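# Nest three plates into one aligned stack

## Task

Put all three plates into a single stack, each one seated fully down over the top of the plate beneath it (not perched on its rim), with every plate's well A1 (found at its cut-off corner) sitting above the A1 well of the plate below; then open the grippers and move the arms away from the stack.

## Robot and tools

Robot: two arms, left_arm and right_arm, each ending in a parallel gripper. The fingers point along the gripper's own +z axis and close along its y axis. The reported end_effector_position is the point between the finger pads, roughly 1 cm short of the fingertips.

Scene frame (used by all poses): origin on the table top midway between the arm bases, +z up, +x out across the table, left_arm on the +y side. The arm names do not tell you which side of a camera image an arm appears on. Reported hand positions can be somewhat wrong, more so when an arm is stretched far.

execute_actions(actions): actions is a list of up to 15 actions. Each action is a list of up to 15 rows; each row is one 1/30 s control step, and if fewer than 15 rows are given the last row is repeated to fill 15 steps (0.5 s per action). Every row has 16 numbers covering both arms even if only one moves: left_arm x, y, z, qw, qx, qy, qz, opening, then right_arm x, y, z, qw, qx, qy, qz, opening. x, y, z is an absolute target position for that gripper in metres in the scene frame; qw..qz is an absolute target orientation quaternion, w first, in the scene frame. To hold an orientation steady, repeat one fixed quaternion in every row rather than copying the latest reported one, which may have drifted. Opening runs from -1 (closed) to +1 (fully open, 0.094 m). An empty list just returns the current state and images.

Refusals: an action is rejected for both arms if any target lies more than 0.6 m from that gripper's position at the action's start, measured along any of the gripper's current axes. If any action is malformed, or the first action fails that check against the last reported state, the whole call is rejected and nothing moves.

Motion: each step, the command is clipped to within 70 mm and 16 degrees of the measured pose, then pursued by damped inverse kinematics, favouring position over orientation. A distant target may need several actions; after an action the arm only continues as far as its last clipped pose. Joint friction can leave the gripper up to about 31 mm off, and moves smaller than that may do nothing. Elbows cannot fully straighten. Joint ranges (rad), base to gripper: waist -2.618 to 3.054, shoulder 0.000 to 3.142, elbow 0.000 to 3.142, wrist pitch -1.571 to 1.571, wrist yaw -1.571 to 1.571, wrist roll -2.094 to 2.094.

Results: a state line `left_arm: …` | `right_arm: …` with each gripper's position and end_effector_quat_wxyz; "Hand target" lines give the pose each arm is currently driving toward; "pose unreachable" means the clearance check altered or blocked that arm's command; step readings list positions at some steps, with HELD and an arm label marking steps where that arm's command was held back. grip_measured is the finger opening on the command scale (the last Joint positions value is the opening in metres); each gripper's reading may be off by about 1 mm, consistently. Joint torques follow the Joint positions order without the gripper, include offsets, noise and friction, and are nonzero even unloaded. Camera images follow: cam_head_left, cam_head_right, cam_high, cam_low (896x504), cam_left_wrist, cam_right_wrist (616x616, fisheye). Calibration data (K, distortion, T_world_to_cam) is supplied and may be off by a few degrees and millimetres.

Gripping: to hold something, command an opening below grip_measured; about 0.03 below gives a firm grip, a smaller gap a lighter one. Finger force tops out around 50 to 62 N per pad, less for parts under about 2 mm thick. Occasionally a held part gets tugged, or a loose object nudged.

zoom_image(camera, region): enlarged view of part of a camera's latest image; region is [x0, y0, x1, y1] in that image's pixels from the top-left, at most 504 by 504.

finished_scene(scene): ends the scene permanently after the last command has been held; scene may be 1 or omitted. The stack must already be complete and stable, grippers released and arms clear. Replying without a tool call also ends it.

Printer (optional): check_part(design, use_face) validates a design without printing; print_part(design, use_face) makes one rigid orange PLA part that arrives loose on the table between the arm bases, within a 158 x 148 x 99 mm space (x by y by height). design is the JSON text as a string in print3d-design/1 format (millimetres, add/cut features with rect, circle, slot or polygon profiles, z0 < z1, optional taper); use_face (z-, z+, x-, x+, y-, y+; default z-) chooses the face resting on the table. Printing is refused while a hand holds something, anything is moving, or any object or arm link is in or near the delivery space. Budget: 3 parts, 8 jobs, 64 checks; a design that crashes the software ends everything. A printed part may end up anywhere, even under the stack, provided the bottom plate lies flat.

Avoid: dropping or knocking anything off the table (this ends the scene), arms colliding or pressing on each other, slamming, hard pushes and slips. Motors heat under load, even while you are thinking: MOTOR HOT appears from 75 °C, 90 °C pauses that arm for 10 s, and 100 °C makes the arm go limp and fall; both stops show as OVER-TEMPERATURE FAULT. Quick, smooth, low-effort motion is preferred.

Each tool is called after "Call:" by a JSON object that holds its "name" and its "arguments".

## Session

Call:
{"name": "execute_actions", "arguments": {"actions": []}}

Scene clock: 0.00 s.
left_arm: end_effector_position=(+0.4537, +0.3484, +0.1530) grip_measured=+1.000 end_effector_quat_wxyz=(+0.145, +0.764, +0.627, -0.040) | right_arm: end_effector_position=(+0.4038, -0.2527, +0.3995) grip_measured=+1.000 end_effector_quat_wxyz=(+0.192, +0.323, +0.826, +0.420)
Joint positions: left_arm=[-0.095  2.142  2.122 -1.445  0.284  1.824  0.094] | right_arm=[ 0.006  1.823  2.406 -1.441 -0.71   0.868  0.094]
Joint velocities: left_arm=[ 0.002  0.002  0.002 -0.051  0.037  0.051  0.   ] | right_arm=[ 0.002 -0.022  0.002 -0.037 -0.007  0.007  0.   ]
Joint torques (N m, as the arm reports them, + toward a larger angle): no reading
Motor temperatures (°C, as the motors report them): left_arm=[19 21 20 21 20 20] | right_arm=[20 18 19 21 18 19]
Hand target (left_arm): +0.454, +0.348, +0.153; +0.145, +0.764, +0.627, -0.040
Hand target (right_arm): +0.404, -0.253, +0.400; +0.192, +0.323, +0.826, +0.420

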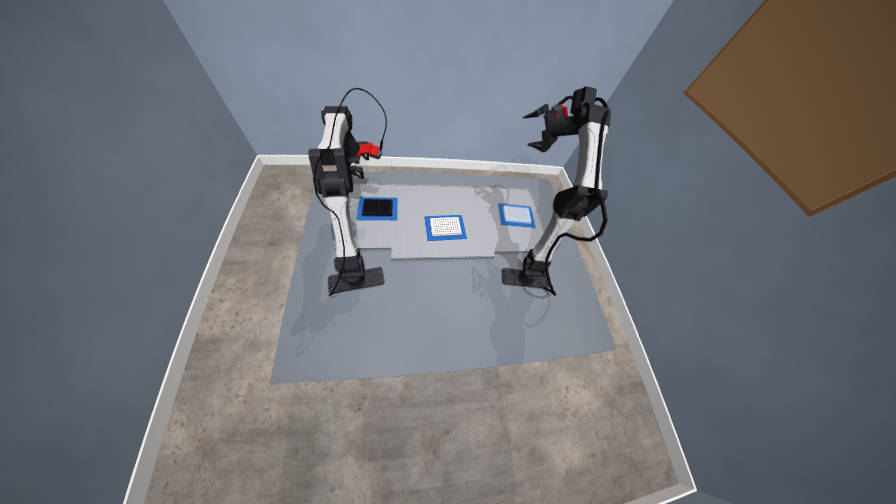

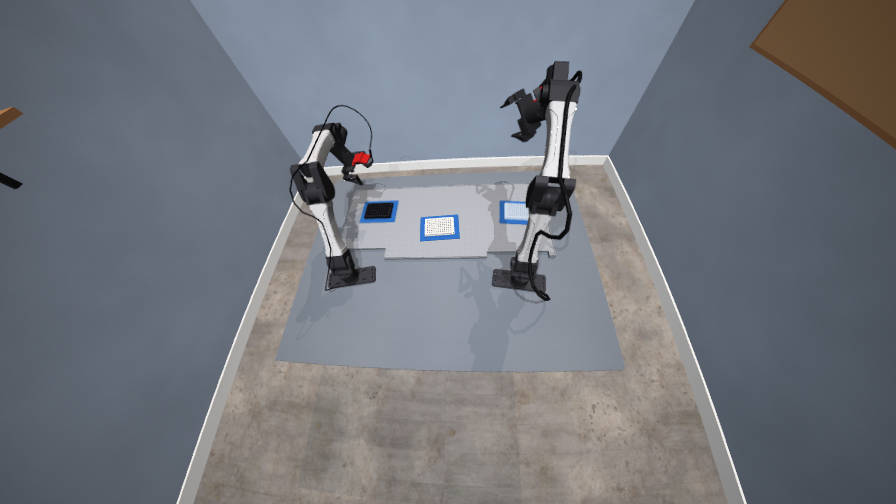

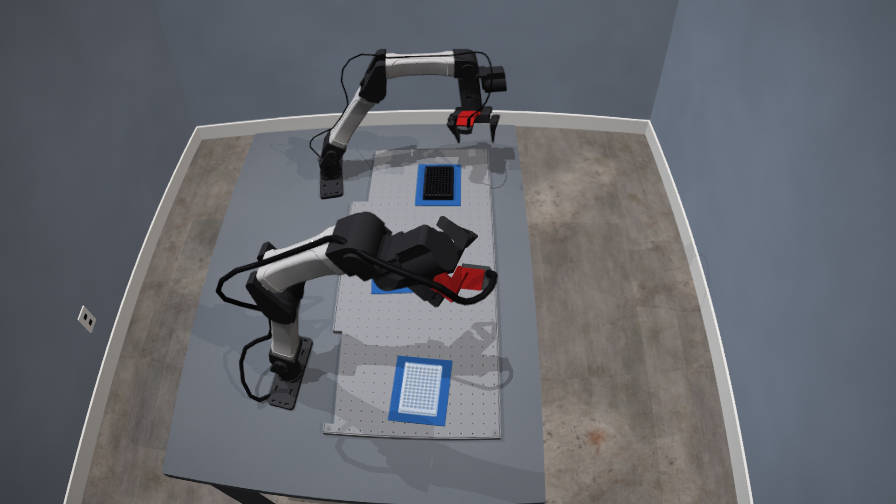

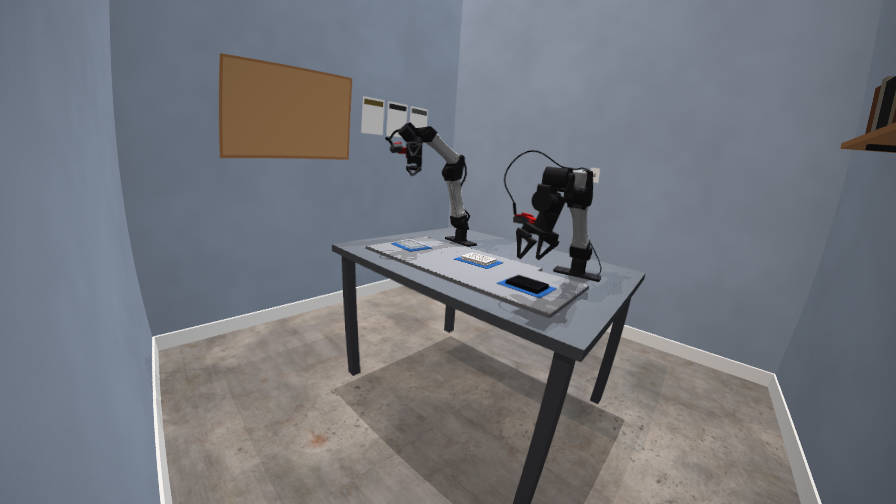

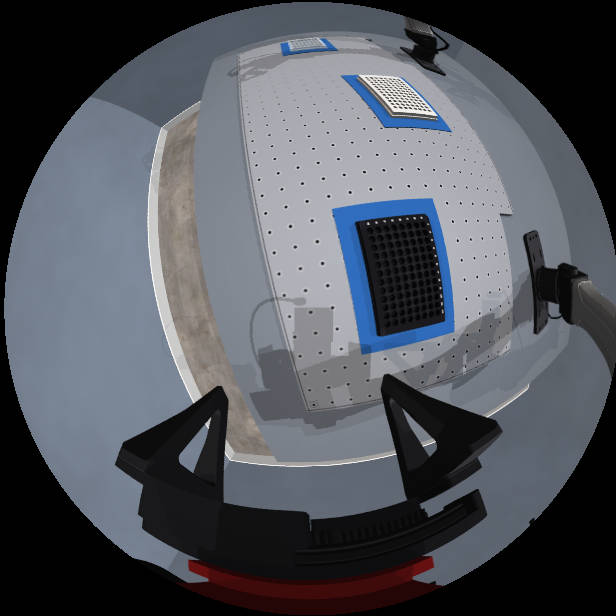

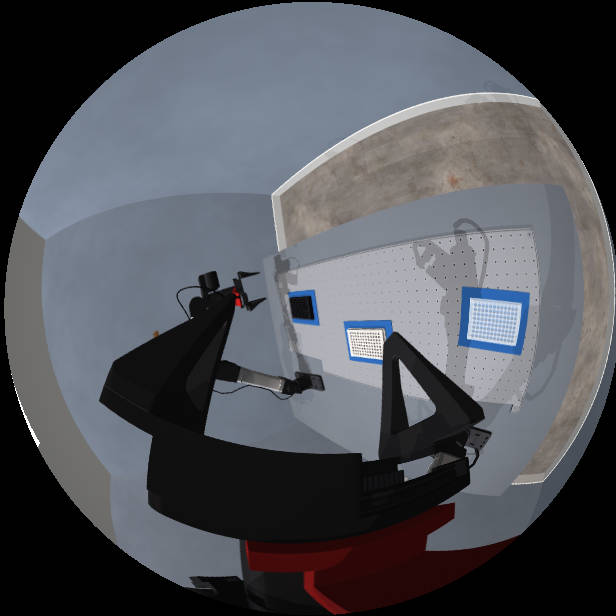

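Call:
{"name": "zoom_image", "arguments": {"camera": "cam_left_wrist", "region": [300, 50, 500, 370]}}

Call:
{"name": "zoom_image", "arguments": {"camera": "cam_high", "region": [370, 340, 470, 440]}}

Call:
{"name": "zoom_image", "arguments": {"camera": "cam_head_left", "region": [340, 180, 550, 260]}}

Region (300, 50, 500, 370) of cam_left_wrist's 616x616 image, scaled by 1.575, with more detail than that image has; it fills the left 315 columns of this view, and the rest is white.

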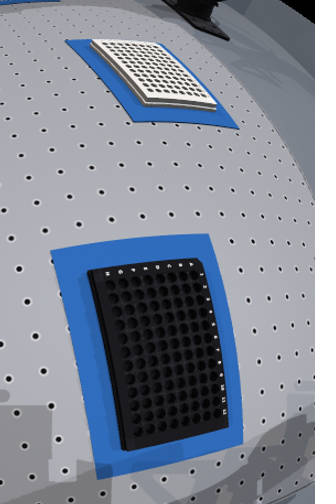

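Region (370, 340, 470, 440) of cam_high's 896x504 image, scaled by 5.040, with more detail than that image has.

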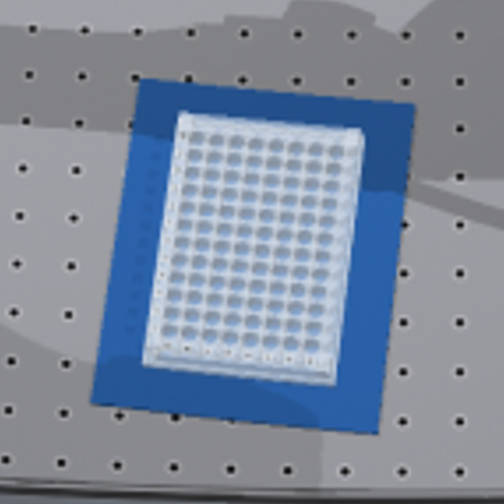

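Region (340, 180, 550, 260) of cam_head_left's 896x504 image, scaled by 2.400, with more detail than that image has; it fills the top 192 rows of this view, and the rest is white.

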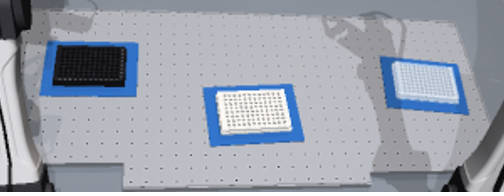

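Call:
{"name": "zoom_image", "arguments": {"camera": "cam_left_wrist", "region": [335, 50, 455, 140]}}

Call:
{"name": "zoom_image", "arguments": {"camera": "cam_head_left", "region": [415, 205, 475, 250]}}

Region (335, 50, 455, 140) of cam_left_wrist's 616x616 image, scaled by 4.200, with more detail than that image has; it fills the top 378 rows of this view, and the rest is white.

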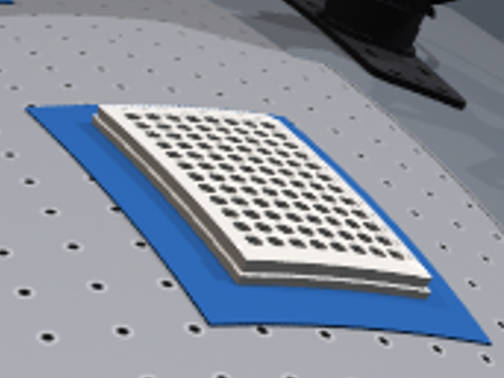

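Region (415, 205, 475, 250) of cam_head_left's 896x504 image, scaled by 8.400, with more detail than that image has; it fills the top 378 rows of this view, and the rest is white.

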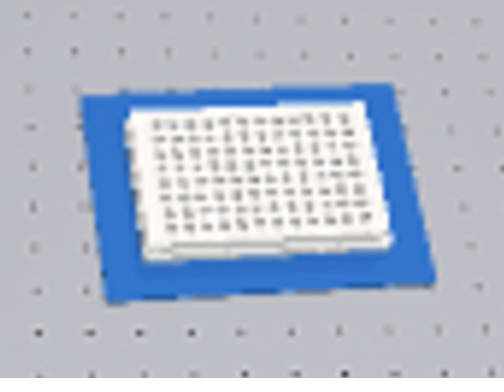

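Call:
{"name": "execute_actions", "arguments": {"actions": [[[0.40,0.33,0.14,0,0.707,0.707,0,1,0.38,-0.30,0.3,0,0.2,0.98,0,1]],[[0.352,0.308,0.12,0,0.707,0.707,0,1,0.34,-0.33,0.2,0,-0.3,0.954,0,1]],[[0.352,0.308,0.12,0,0.707,0.707,0,1,0.326,-0.336,0.12,0,-0.669,0.743,0,1]],[[0.352,0.308,0.12,0,0.707,0.707,0,1,0.326,-0.336,0.12,0,-0.669,0.743,0,1]],[[0.352,0.308,0.12,0,0.707,0.707,0,1,0.326,-0.336,0.12,0,-0.669,0.743,0,1]]]}}

Scene clock: 6.13 s.
left_arm: end_effector_position=(+0.3524, +0.3078, +0.1200) grip_measured=+1.000 end_effector_quat_wxyz=(-0.002, +0.708, +0.706, -0.008) | right_arm: end_effector_position=(+0.3266, -0.3355, +0.1177) grip_measured=+1.000 end_effector_quat_wxyz=(+0.010, +0.665, -0.747, -0.007)
Joint positions: left_arm=[-0.332  1.842  1.594 -1.335  0.01   1.41   0.094] | right_arm=[ 0.065  1.807  1.54  -1.329  0.004 -1.547  0.094]
Joint velocities: left_arm=[ 0.012 -0.007 -0.012 -0.022 -0.037 -0.037  0.   ] | right_arm=[-0.017 -0.002 -0.002 -0.007  0.037 -0.022  0.   ]
Joint torques (N m, as the arm reports them, + toward a larger angle): left_arm=[-0.53 -9.53  6.33  0.51  0.   -0.01] | right_arm=[-0.43 -8.89  4.36  0.4  -0.18 -0.11]
Motor temperatures (°C, as the motors report them): left_arm=[19 24 21 21 20 20] | right_arm=[20 21 19 22 18 19]
Hand target (left_arm): +0.352, +0.308, +0.120; -0.000, +0.707, +0.707, -0.000
Hand target (right_arm): +0.326, -0.336, +0.120; -0.001, -0.669, +0.743, -0.000
Off the commanded pose (left_arm): 0.000 m, 1 deg.
Off the commanded pose (right_arm): 0.002 m, 2 deg.
Step readings (end_effector_position; steps 1 to 15: 1st action; 16 to 30: 2nd action; 31 to 45: 3rd action; 46 to 60: 4th action; 61 to 75: 5th action):
0: left_arm (+0.4537, +0.3484, +0.1530) | right_arm (+0.4038, -0.2527, +0.3995)
1: left_arm (+0.4503, +0.3489, +0.1500) | right_arm (+0.4033, -0.2555, +0.3937)
2: left_arm (+0.4391, +0.3479, +0.1451) | right_arm (+0.3999, -0.2608, +0.3831)
4: left_arm (+0.4180, +0.3350, +0.1399) | right_arm (+0.3954, -0.2764, +0.3538)
8: left_arm (+0.4050, +0.3139, +0.1391) | right_arm (+0.3898, -0.2941, +0.3091)
15: left_arm (+0.4055, +0.3226, +0.1391) | right_arm (+0.3863, -0.2912, +0.2948)
16: left_arm (+0.4026, +0.3220, +0.1349) | right_arm (+0.3852, -0.2914, +0.2885)
17: left_arm (+0.3883, +0.3213, +0.1276) | right_arm (+0.3778, -0.2938, +0.2769)
19: left_arm (+0.3553, +0.3164, +0.1173) | right_arm (+0.3599, -0.3056, +0.2437)
23: left_arm (+0.3403, +0.3088, +0.1168) | right_arm (+0.3430, -0.3262, +0.1995)
30: left_arm (+0.3500, +0.3079, +0.1200) | right_arm (+0.3417, -0.3267, +0.1911)
31: left_arm (+0.3506, +0.3078, +0.1200) | right_arm (+0.3415, -0.3264, +0.1845)
32: left_arm (+0.3511, +0.3078, +0.1200) | right_arm (+0.3355, -0.3260, +0.1728)
34: left_arm (+0.3515, +0.3077, +0.1200) | right_arm (+0.3177, -0.3265, +0.1442)
38: left_arm (+0.3521, +0.3077, +0.1200) | right_arm (+0.3141, -0.3318, +0.1157)
45: left_arm (+0.3524, +0.3077, +0.1200) | right_arm (+0.3197, -0.3328, +0.1129)
46: left_arm (+0.3524, +0.3077, +0.1200) | right_arm (+0.3196, -0.3328, +0.1129)
47: left_arm (+0.3524, +0.3077, +0.1200) | right_arm (+0.3197, -0.3327, +0.1128)
49: left_arm (+0.3524, +0.3077, +0.1200) | right_arm (+0.3202, -0.3330, +0.1126)
53: left_arm (+0.3524, +0.3077, +0.1200) | right_arm (+0.3240, -0.3341, +0.1154)
60: left_arm (+0.3524, +0.3078, +0.1200) | right_arm (+0.3201, -0.3349, +0.1200)
61: left_arm (+0.3524, +0.3078, +0.1200) | right_arm (+0.3205, -0.3349, +0.1202)
62: left_arm (+0.3524, +0.3078, +0.1200) | right_arm (+0.3211, -0.3350, +0.1201)
64: left_arm (+0.3524, +0.3078, +0.1200) | right_arm (+0.3227, -0.3351, +0.1194)
68: left_arm (+0.3524, +0.3078, +0.1200) | right_arm (+0.3248, -0.3353, +0.1180)
75: end_effector_position above
camera_calibration (this result's frames):
cam_left_wrist: T_world_to_cam=[[-0.994897, 0.05878, 0.0820044, 0.324028], [0.0868793, 0.912357, 0.400071, -0.309268], [-0.0513011, 0.405154, -0.912808, 0.101969], [0, 0, 0, 1]] pos_world=[0.354474, 0.221804, 0.190235]
cam_right_wrist: T_world_to_cam=[[0.97735, 0.209947, -0.0266343, -0.241709], [0.173162, -0.720985, 0.670966, -0.363105], [0.121665, -0.660381, -0.741009, -0.0584886], [0, 0, 0, 1]] pos_world=[0.306226, -0.249671, 0.193853]

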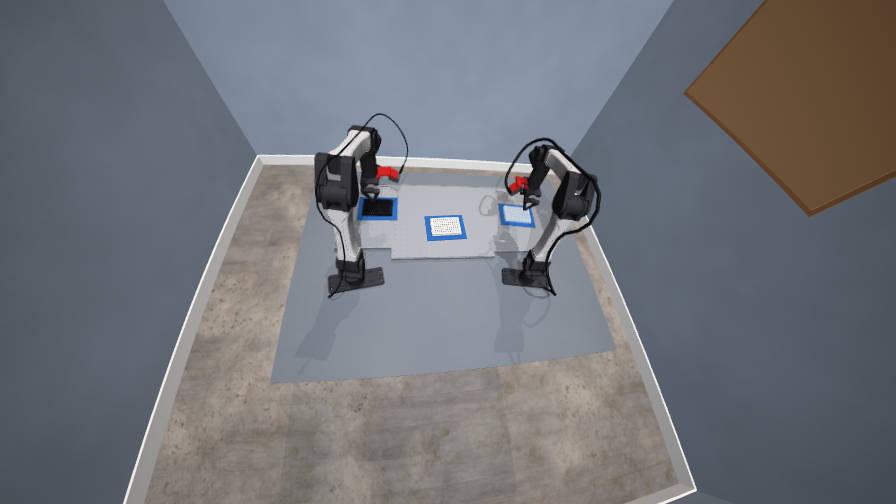

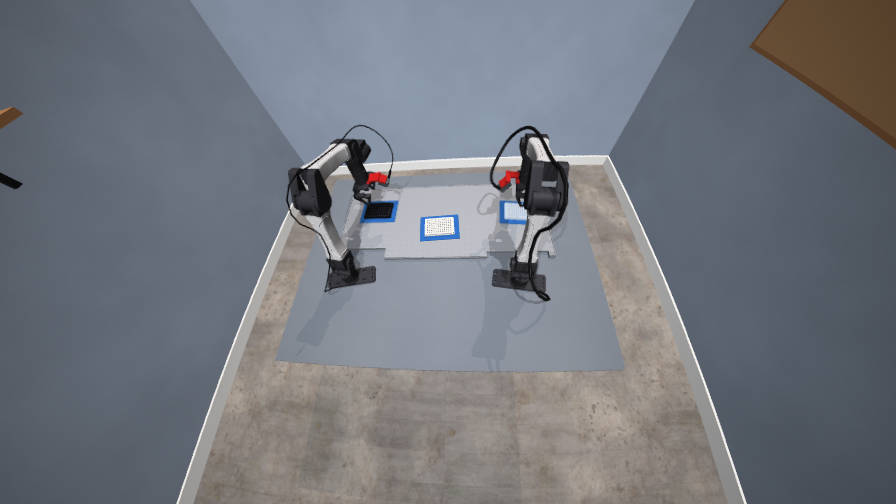

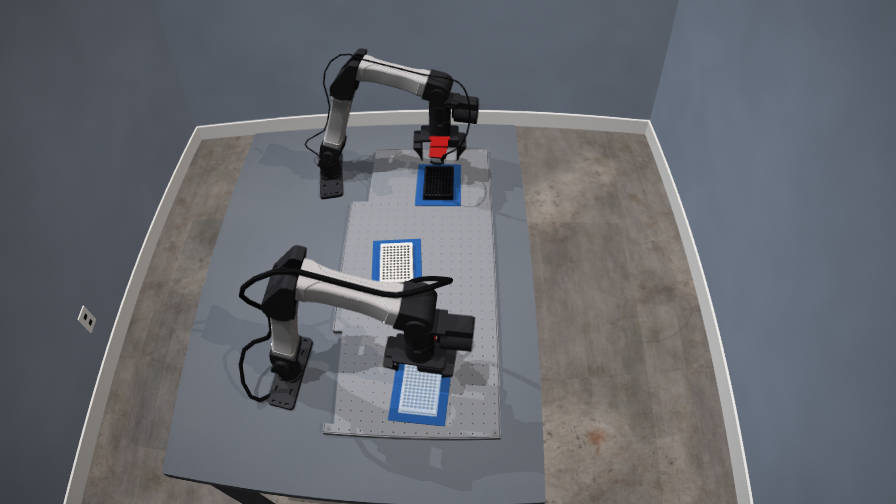

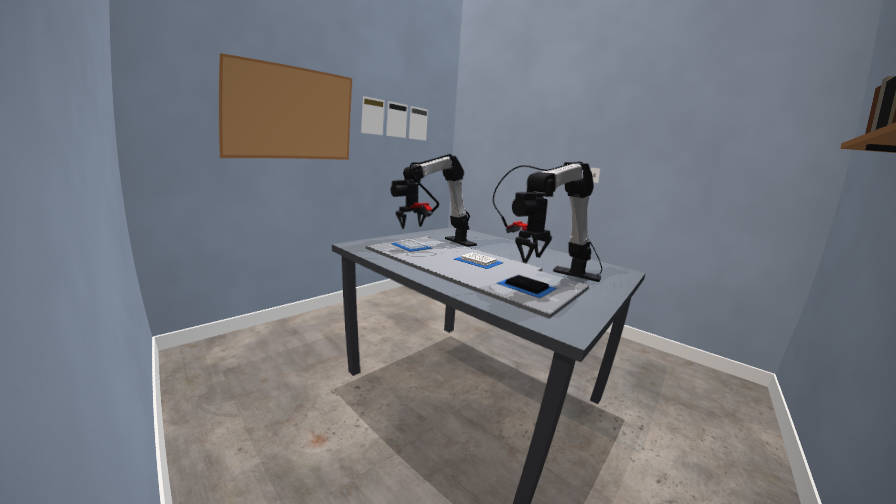

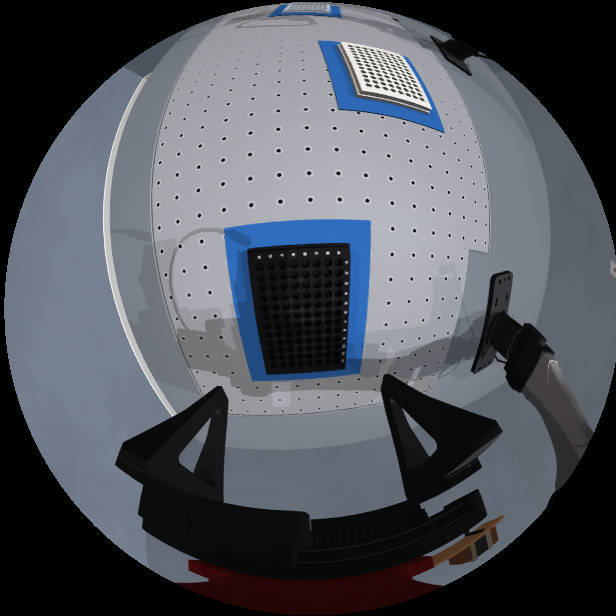

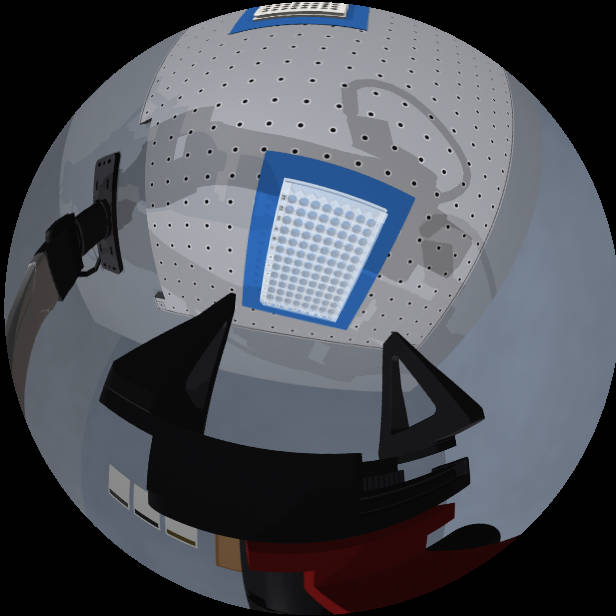

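Call:
{"name": "execute_actions", "arguments": {"actions": [[[0.355,0.305,0.1,0,0.707,0.707,0,1,0.326,-0.33,0.1,0,-0.669,0.743,0,1],[0.355,0.305,0.095,0,0.707,0.707,0,1,0.326,-0.33,0.095,0,-0.669,0.743,0,1],[0.355,0.305,0.09,0,0.707,0.707,0,1,0.326,-0.33,0.09,0,-0.669,0.743,0,1],[0.355,0.305,0.085,0,0.707,0.707,0,1,0.326,-0.33,0.085,0,-0.669,0.743,0,1],[0.355,0.305,0.08,0,0.707,0.707,0,1,0.326,-0.33,0.08,0,-0.669,0.743,0,1]],[[0.355,0.305,0.055,0,0.707,0.707,0,1,0.326,-0.33,0.055,0,-0.669,0.743,0,1]],[[0.355,0.305,0.055,0,0.707,0.707,0,1,0.326,-0.33,0.055,0,-0.669,0.743,0,1]]]}}

Call:
{"name": "zoom_image", "arguments": {"camera": "cam_low", "region": [370, 210, 590, 310]}}

Scene clock: 8.43 s.
left_arm: end_effector_position=(+0.3554, +0.3074, +0.0625) grip_measured=+1.000 end_effector_quat_wxyz=(+0.007, +0.706, +0.708, -0.001) | right_arm: end_effector_position=(+0.3264, -0.3336, +0.0603) grip_measured=+1.000 end_effector_quat_wxyz=(+0.001, +0.669, -0.743, +0.002)
Joint positions: left_arm=[-0.332  1.86   1.387 -1.088  0.009  1.403  0.094] | right_arm=[ 0.071  1.811  1.315 -1.073  0.004 -1.552  0.094]
Joint velocities: left_arm=[ 0.002  0.012  0.002 -0.007 -0.081 -0.007  0.   ] | right_arm=[-0.002  0.012 -0.002  0.022  0.022 -0.037  0.   ]
Joint torques (N m, as the arm reports them, + toward a larger angle): left_arm=[-1.31 -7.84  6.85  0.54 -0.04 -0.01] | right_arm=[ 0.57 -6.67  4.53  0.46 -0.19  0.04]
Motor temperatures (°C, as the motors report them): left_arm=[19 24 21 21 20 20] | right_arm=[20 21 20 22 18 19]
Hand target (left_arm): +0.355, +0.305, +0.055; -0.000, +0.707, +0.707, -0.000
Hand target (right_arm): +0.326, -0.330, +0.055; +0.000, -0.669, +0.743, +0.000
Off the commanded pose (left_arm): 0.008 m, 1 deg.
Off the commanded pose (right_arm): 0.006 m, 0 deg.
Step readings (end_effector_position; steps 1 to 15: 1st action; 16 to 30: 2nd action; 31 to 45: 3rd action):
0: left_arm (+0.3524, +0.3078, +0.1200) | right_arm (+0.3271, -0.3356, +0.1176)
1: left_arm (+0.3529, +0.3077, +0.1179) | right_arm (+0.3275, -0.3355, +0.1155)
2: left_arm (+0.3527, +0.3077, +0.1140) | right_arm (+0.3264, -0.3351, +0.1113)
4: left_arm (+0.3492, +0.3083, +0.1028) | right_arm (+0.3208, -0.3337, +0.0994)
8: left_arm (+0.3442, +0.3092, +0.0887) | right_arm (+0.3146, -0.3326, +0.0842)
15: left_arm (+0.3531, +0.3077, +0.0882) | right_arm (+0.3238, -0.3334, +0.0835)
16: left_arm (+0.3540, +0.3075, +0.0852) | right_arm (+0.3247, -0.3335, +0.0809)
17: left_arm (+0.3540, +0.3075, +0.0812) | right_arm (+0.3249, -0.3335, +0.0770)
19: left_arm (+0.3496, +0.3083, +0.0705) | right_arm (+0.3206, -0.3331, +0.0670)
23: left_arm (+0.3494, +0.3084, +0.0625) | right_arm (+0.3202, -0.3331, +0.0603)
30: left_arm (+0.3543, +0.3076, +0.0624) | right_arm (+0.3252, -0.3335, +0.0603)
31: left_arm (+0.3545, +0.3075, +0.0624) | right_arm (+0.3255, -0.3335, +0.0603)
32: left_arm (+0.3547, +0.3075, +0.0624) | right_arm (+0.3257, -0.3336, +0.0603)
34: left_arm (+0.3550, +0.3074, +0.0625) | right_arm (+0.3260, -0.3336, +0.0603)
38: left_arm (+0.3553, +0.3074, +0.0625) | right_arm (+0.3263, -0.3336, +0.0603)
45: end_effector_position above
camera_calibration (this result's frames):
cam_left_wrist: T_world_to_cam=[[-0.996826, 0.0517868, 0.0604697, 0.335899], [0.0716916, 0.91419, 0.398895, -0.281215], [-0.0346232, 0.401964, -0.915001, 0.0449682], [0, 0, 0, 1]] pos_world=[0.356551, 0.221614, 0.13301]
cam_right_wrist: T_world_to_cam=[[0.975505, 0.219972, -0.00117638, -0.241041], [0.162652, -0.71769, 0.677101, -0.319033], [0.148099, -0.660707, -0.735889, -0.108788], [0, 0, 0, 1]] pos_world=[0.30314, -0.247822, 0.135678]

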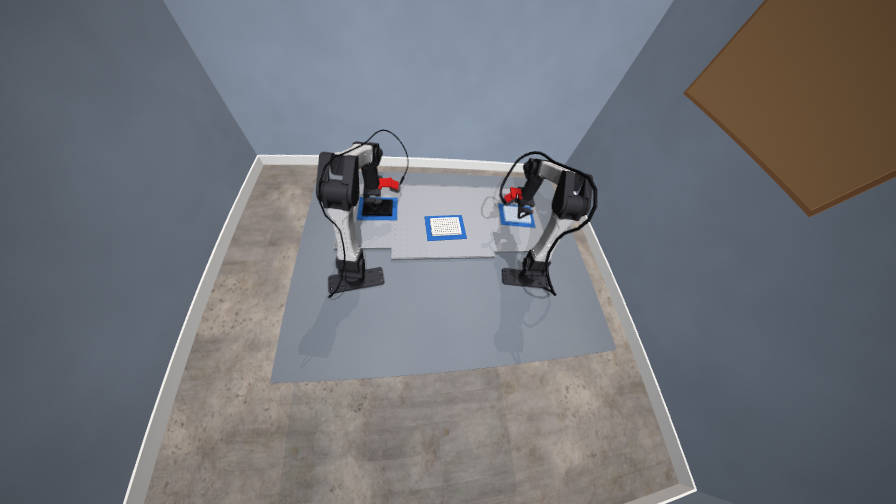

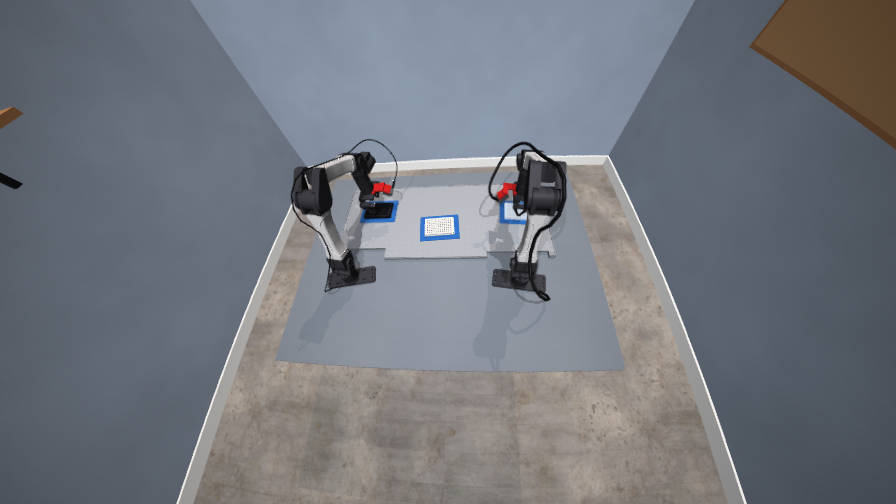

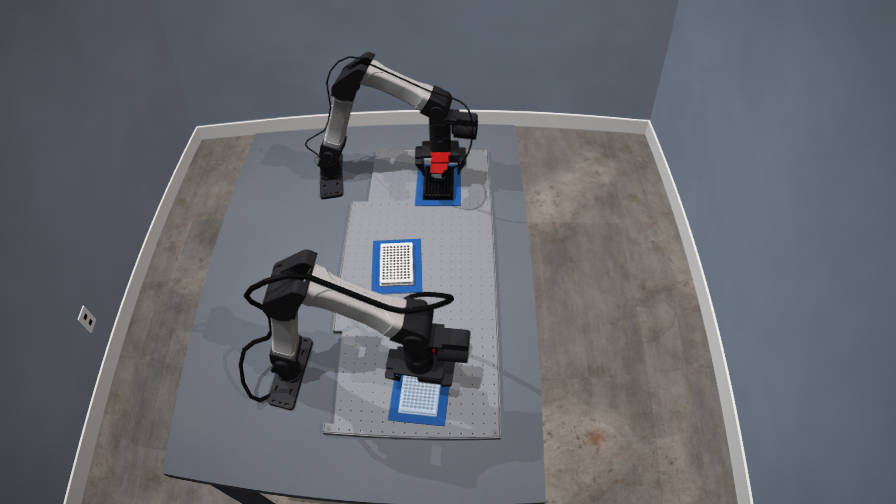

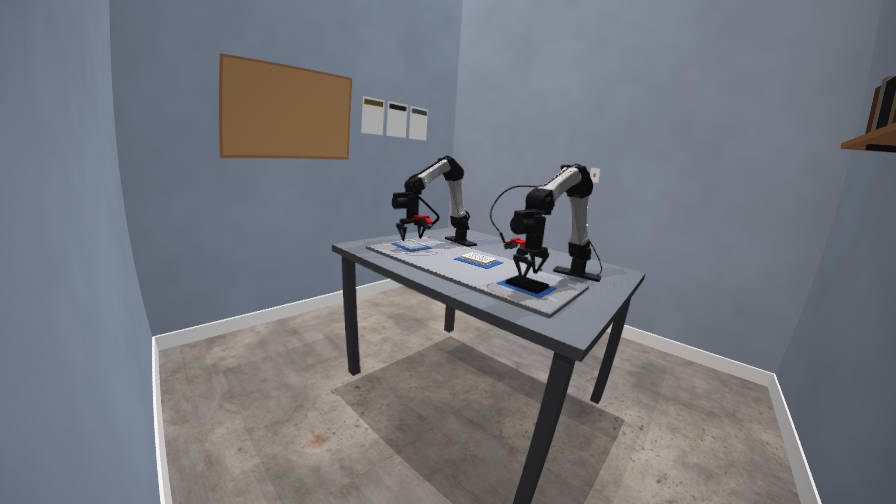

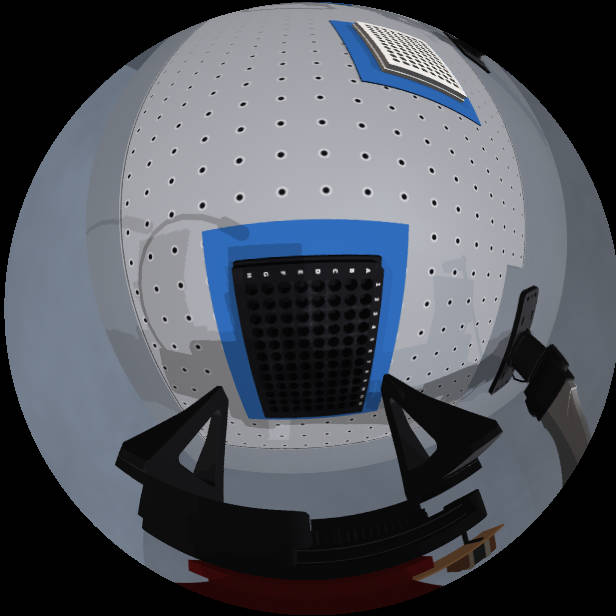

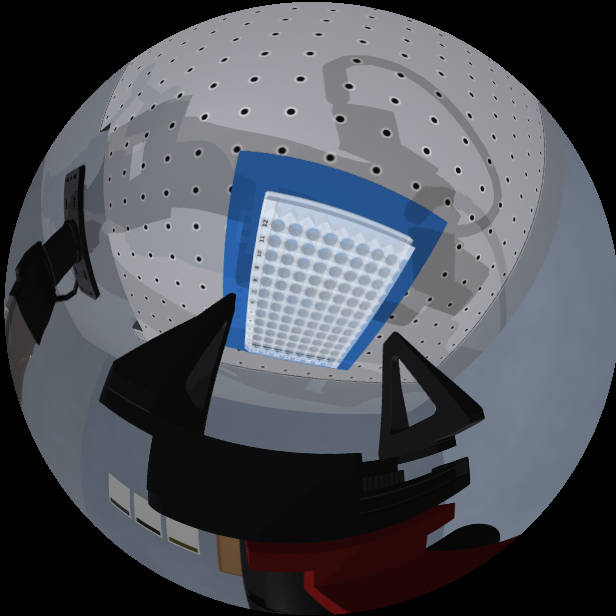

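Region (370, 210, 590, 310) of cam_low's 896x504 image, scaled by 2.291, with more detail than that image has; it fills the top 229 rows of this view, and the rest is white.

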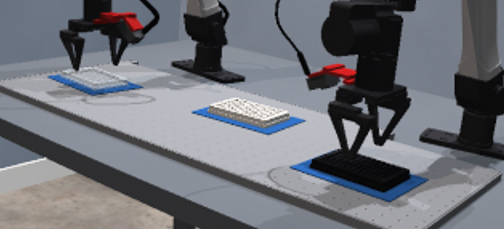

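Call:
{"name": "execute_actions", "arguments": {"actions": [[[0.350,0.307,0.047,0,0.707,0.707,0,1,0.326,-0.33,0.047,0,-0.669,0.743,0,1]],[[0.350,0.307,0.037,0,0.707,0.707,0,1,0.326,-0.33,0.038,0,-0.669,0.743,0,1]],[[0.350,0.307,0.037,0,0.707,0.707,0,1,0.326,-0.33,0.038,0,-0.669,0.743,0,1]]]}}

Call:
{"name": "zoom_image", "arguments": {"camera": "cam_low", "region": [370, 210, 590, 310]}}

Scene clock: 10.57 s.
left_arm: end_effector_position=(+0.3524, +0.3079, +0.0459) grip_measured=+1.000 end_effector_quat_wxyz=(+0.009, +0.706, +0.708, +0.001) | right_arm: end_effector_position=(+0.3281, -0.3338, +0.0459) grip_measured=+1.000 end_effector_quat_wxyz=(-0.002, +0.669, -0.743, +0.005)
Joint positions: left_arm=[-0.332  1.86   1.318 -1.014  0.009  1.403  0.094] | right_arm=[ 0.071  1.824  1.273 -1.008  0.004 -1.552  0.094]
Joint velocities: left_arm=[-0.012 -0.002  0.012  0.066 -0.022  0.037  0.   ] | right_arm=[-0.002 -0.007 -0.002 -0.066 -0.11  -0.051  0.   ]
Joint torques (N m, as the arm reports them, + toward a larger angle): left_arm=[-0.97 -7.53  5.99  0.54  0.    0.02] | right_arm=[ 0.52 -6.45  4.21  0.51 -0.19  0.06]
Motor temperatures (°C, as the motors report them): left_arm=[19 25 22 21 20 20] | right_arm=[20 22 20 22 18 19]
Hand target (left_arm): +0.350, +0.307, +0.037; +0.000, +0.707, +0.707, -0.000
Hand target (right_arm): +0.326, -0.330, +0.038; -0.000, -0.669, +0.743, +0.000
Off the commanded pose (left_arm): 0.009 m, 1 deg.
Off the commanded pose (right_arm): 0.009 m, 1 deg.
Step readings (end_effector_position; steps 1 to 15: 1st action; 16 to 30: 2nd action; 31 to 45: 3rd action):
0: left_arm (+0.3555, +0.3074, +0.0625) | right_arm (+0.3264, -0.3336, +0.0603)
1: left_arm (+0.3554, +0.3074, +0.0609) | right_arm (+0.3266, -0.3336, +0.0596)
2: left_arm (+0.3546, +0.3075, +0.0587) | right_arm (+0.3270, -0.3337, +0.0587)
4: left_arm (+0.3502, +0.3082, +0.0538) | right_arm (+0.3261, -0.3336, +0.0567)
8: left_arm (+0.3487, +0.3085, +0.0518) | right_arm (+0.3263, -0.3336, +0.0557)
15: left_arm (+0.3506, +0.3082, +0.0518) | right_arm (+0.3277, -0.3337, +0.0557)
16: left_arm (+0.3509, +0.3081, +0.0509) | right_arm (+0.3281, -0.3338, +0.0550)
17: left_arm (+0.3512, +0.3081, +0.0496) | right_arm (+0.3282, -0.3338, +0.0537)
19: left_arm (+0.3497, +0.3083, +0.0468) | right_arm (+0.3268, -0.3337, +0.0499)
23: left_arm (+0.3501, +0.3082, +0.0458) | right_arm (+0.3260, -0.3336, +0.0458)
30: left_arm (+0.3519, +0.3080, +0.0459) | right_arm (+0.3277, -0.3337, +0.0458)
31: left_arm (+0.3520, +0.3079, +0.0459) | right_arm (+0.3278, -0.3337, +0.0458)
32: left_arm (+0.3521, +0.3079, +0.0459) | right_arm (+0.3279, -0.3337, +0.0458)
34: left_arm (+0.3522, +0.3079, +0.0459) | right_arm (+0.3280, -0.3337, +0.0459)
38: left_arm (+0.3523, +0.3079, +0.0459) | right_arm (+0.3281, -0.3338, +0.0459)
45: end_effector_position above
camera_calibration (this result's frames):
cam_left_wrist: T_world_to_cam=[[-0.997172, 0.0518441, 0.0544143, 0.334265], [0.069291, 0.914587, 0.398408, -0.27409], [-0.0291115, 0.401052, -0.915593, 0.0278491], [0, 0, 0, 1]] pos_world=[0.353122, 0.222181, 0.116509]
cam_right_wrist: T_world_to_cam=[[0.975479, 0.219974, 0.00718459, -0.242975], [0.156725, -0.717178, 0.679039, -0.307601], [0.154524, -0.661262, -0.734067, -0.122112], [0, 0, 0, 1]] pos_world=[0.304095, -0.247904, 0.120981]

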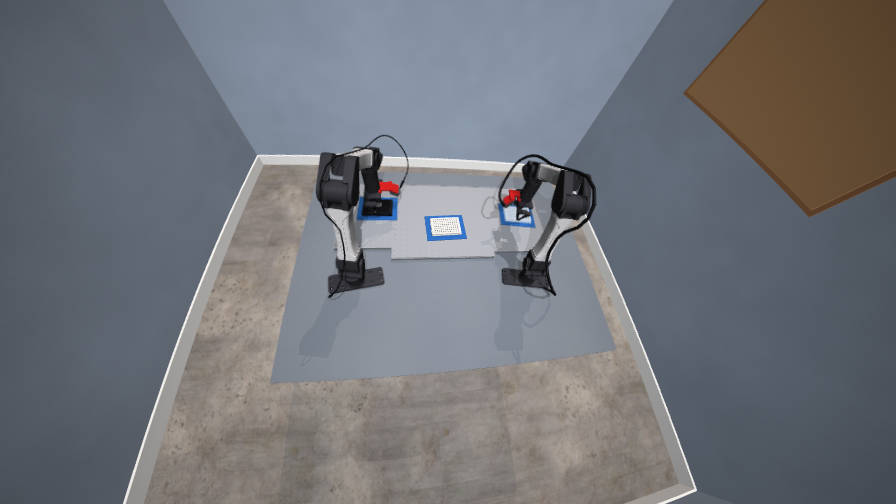

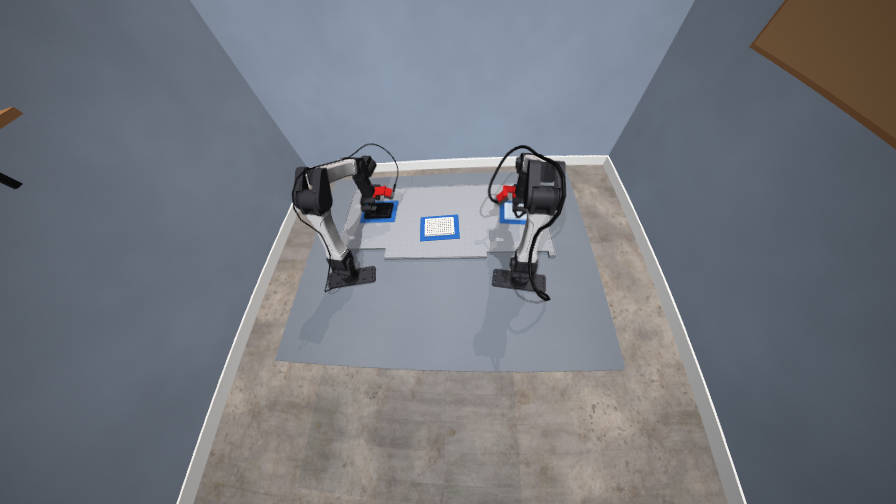

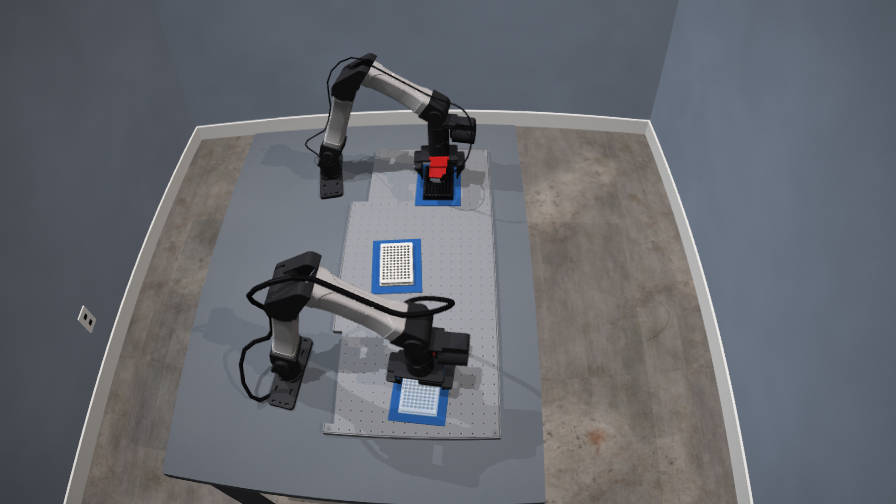

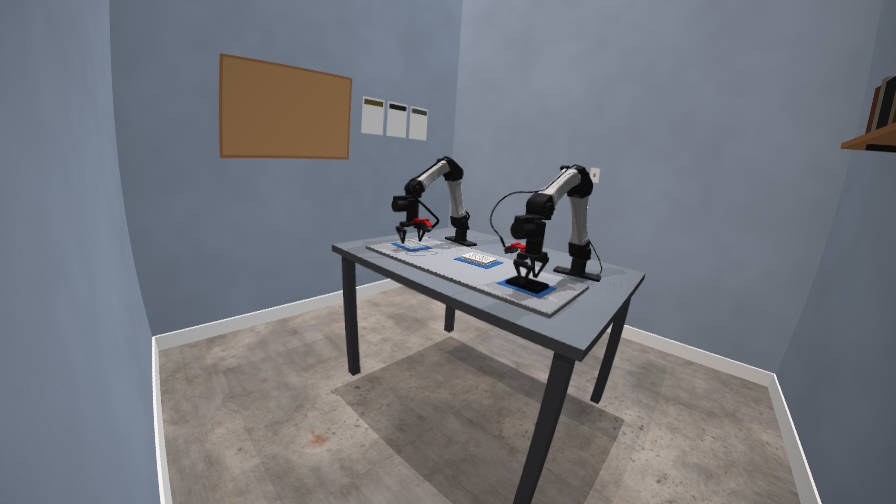

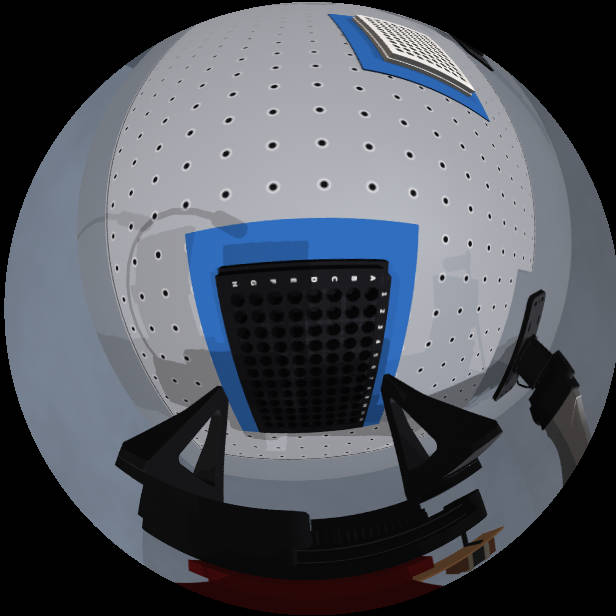

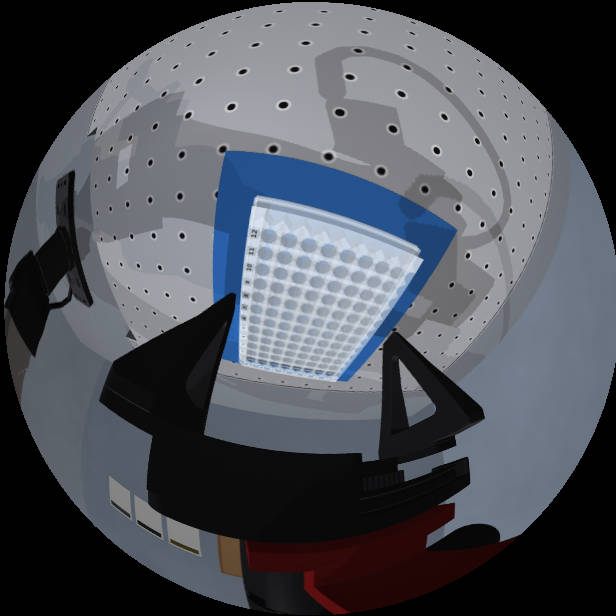

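Region (370, 210, 590, 310) of cam_low's 896x504 image, scaled by 2.291, with more detail than that image has; it fills the top 229 rows of this view, and the rest is white.

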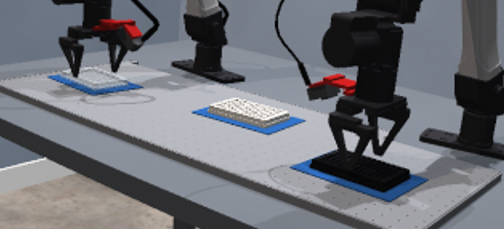

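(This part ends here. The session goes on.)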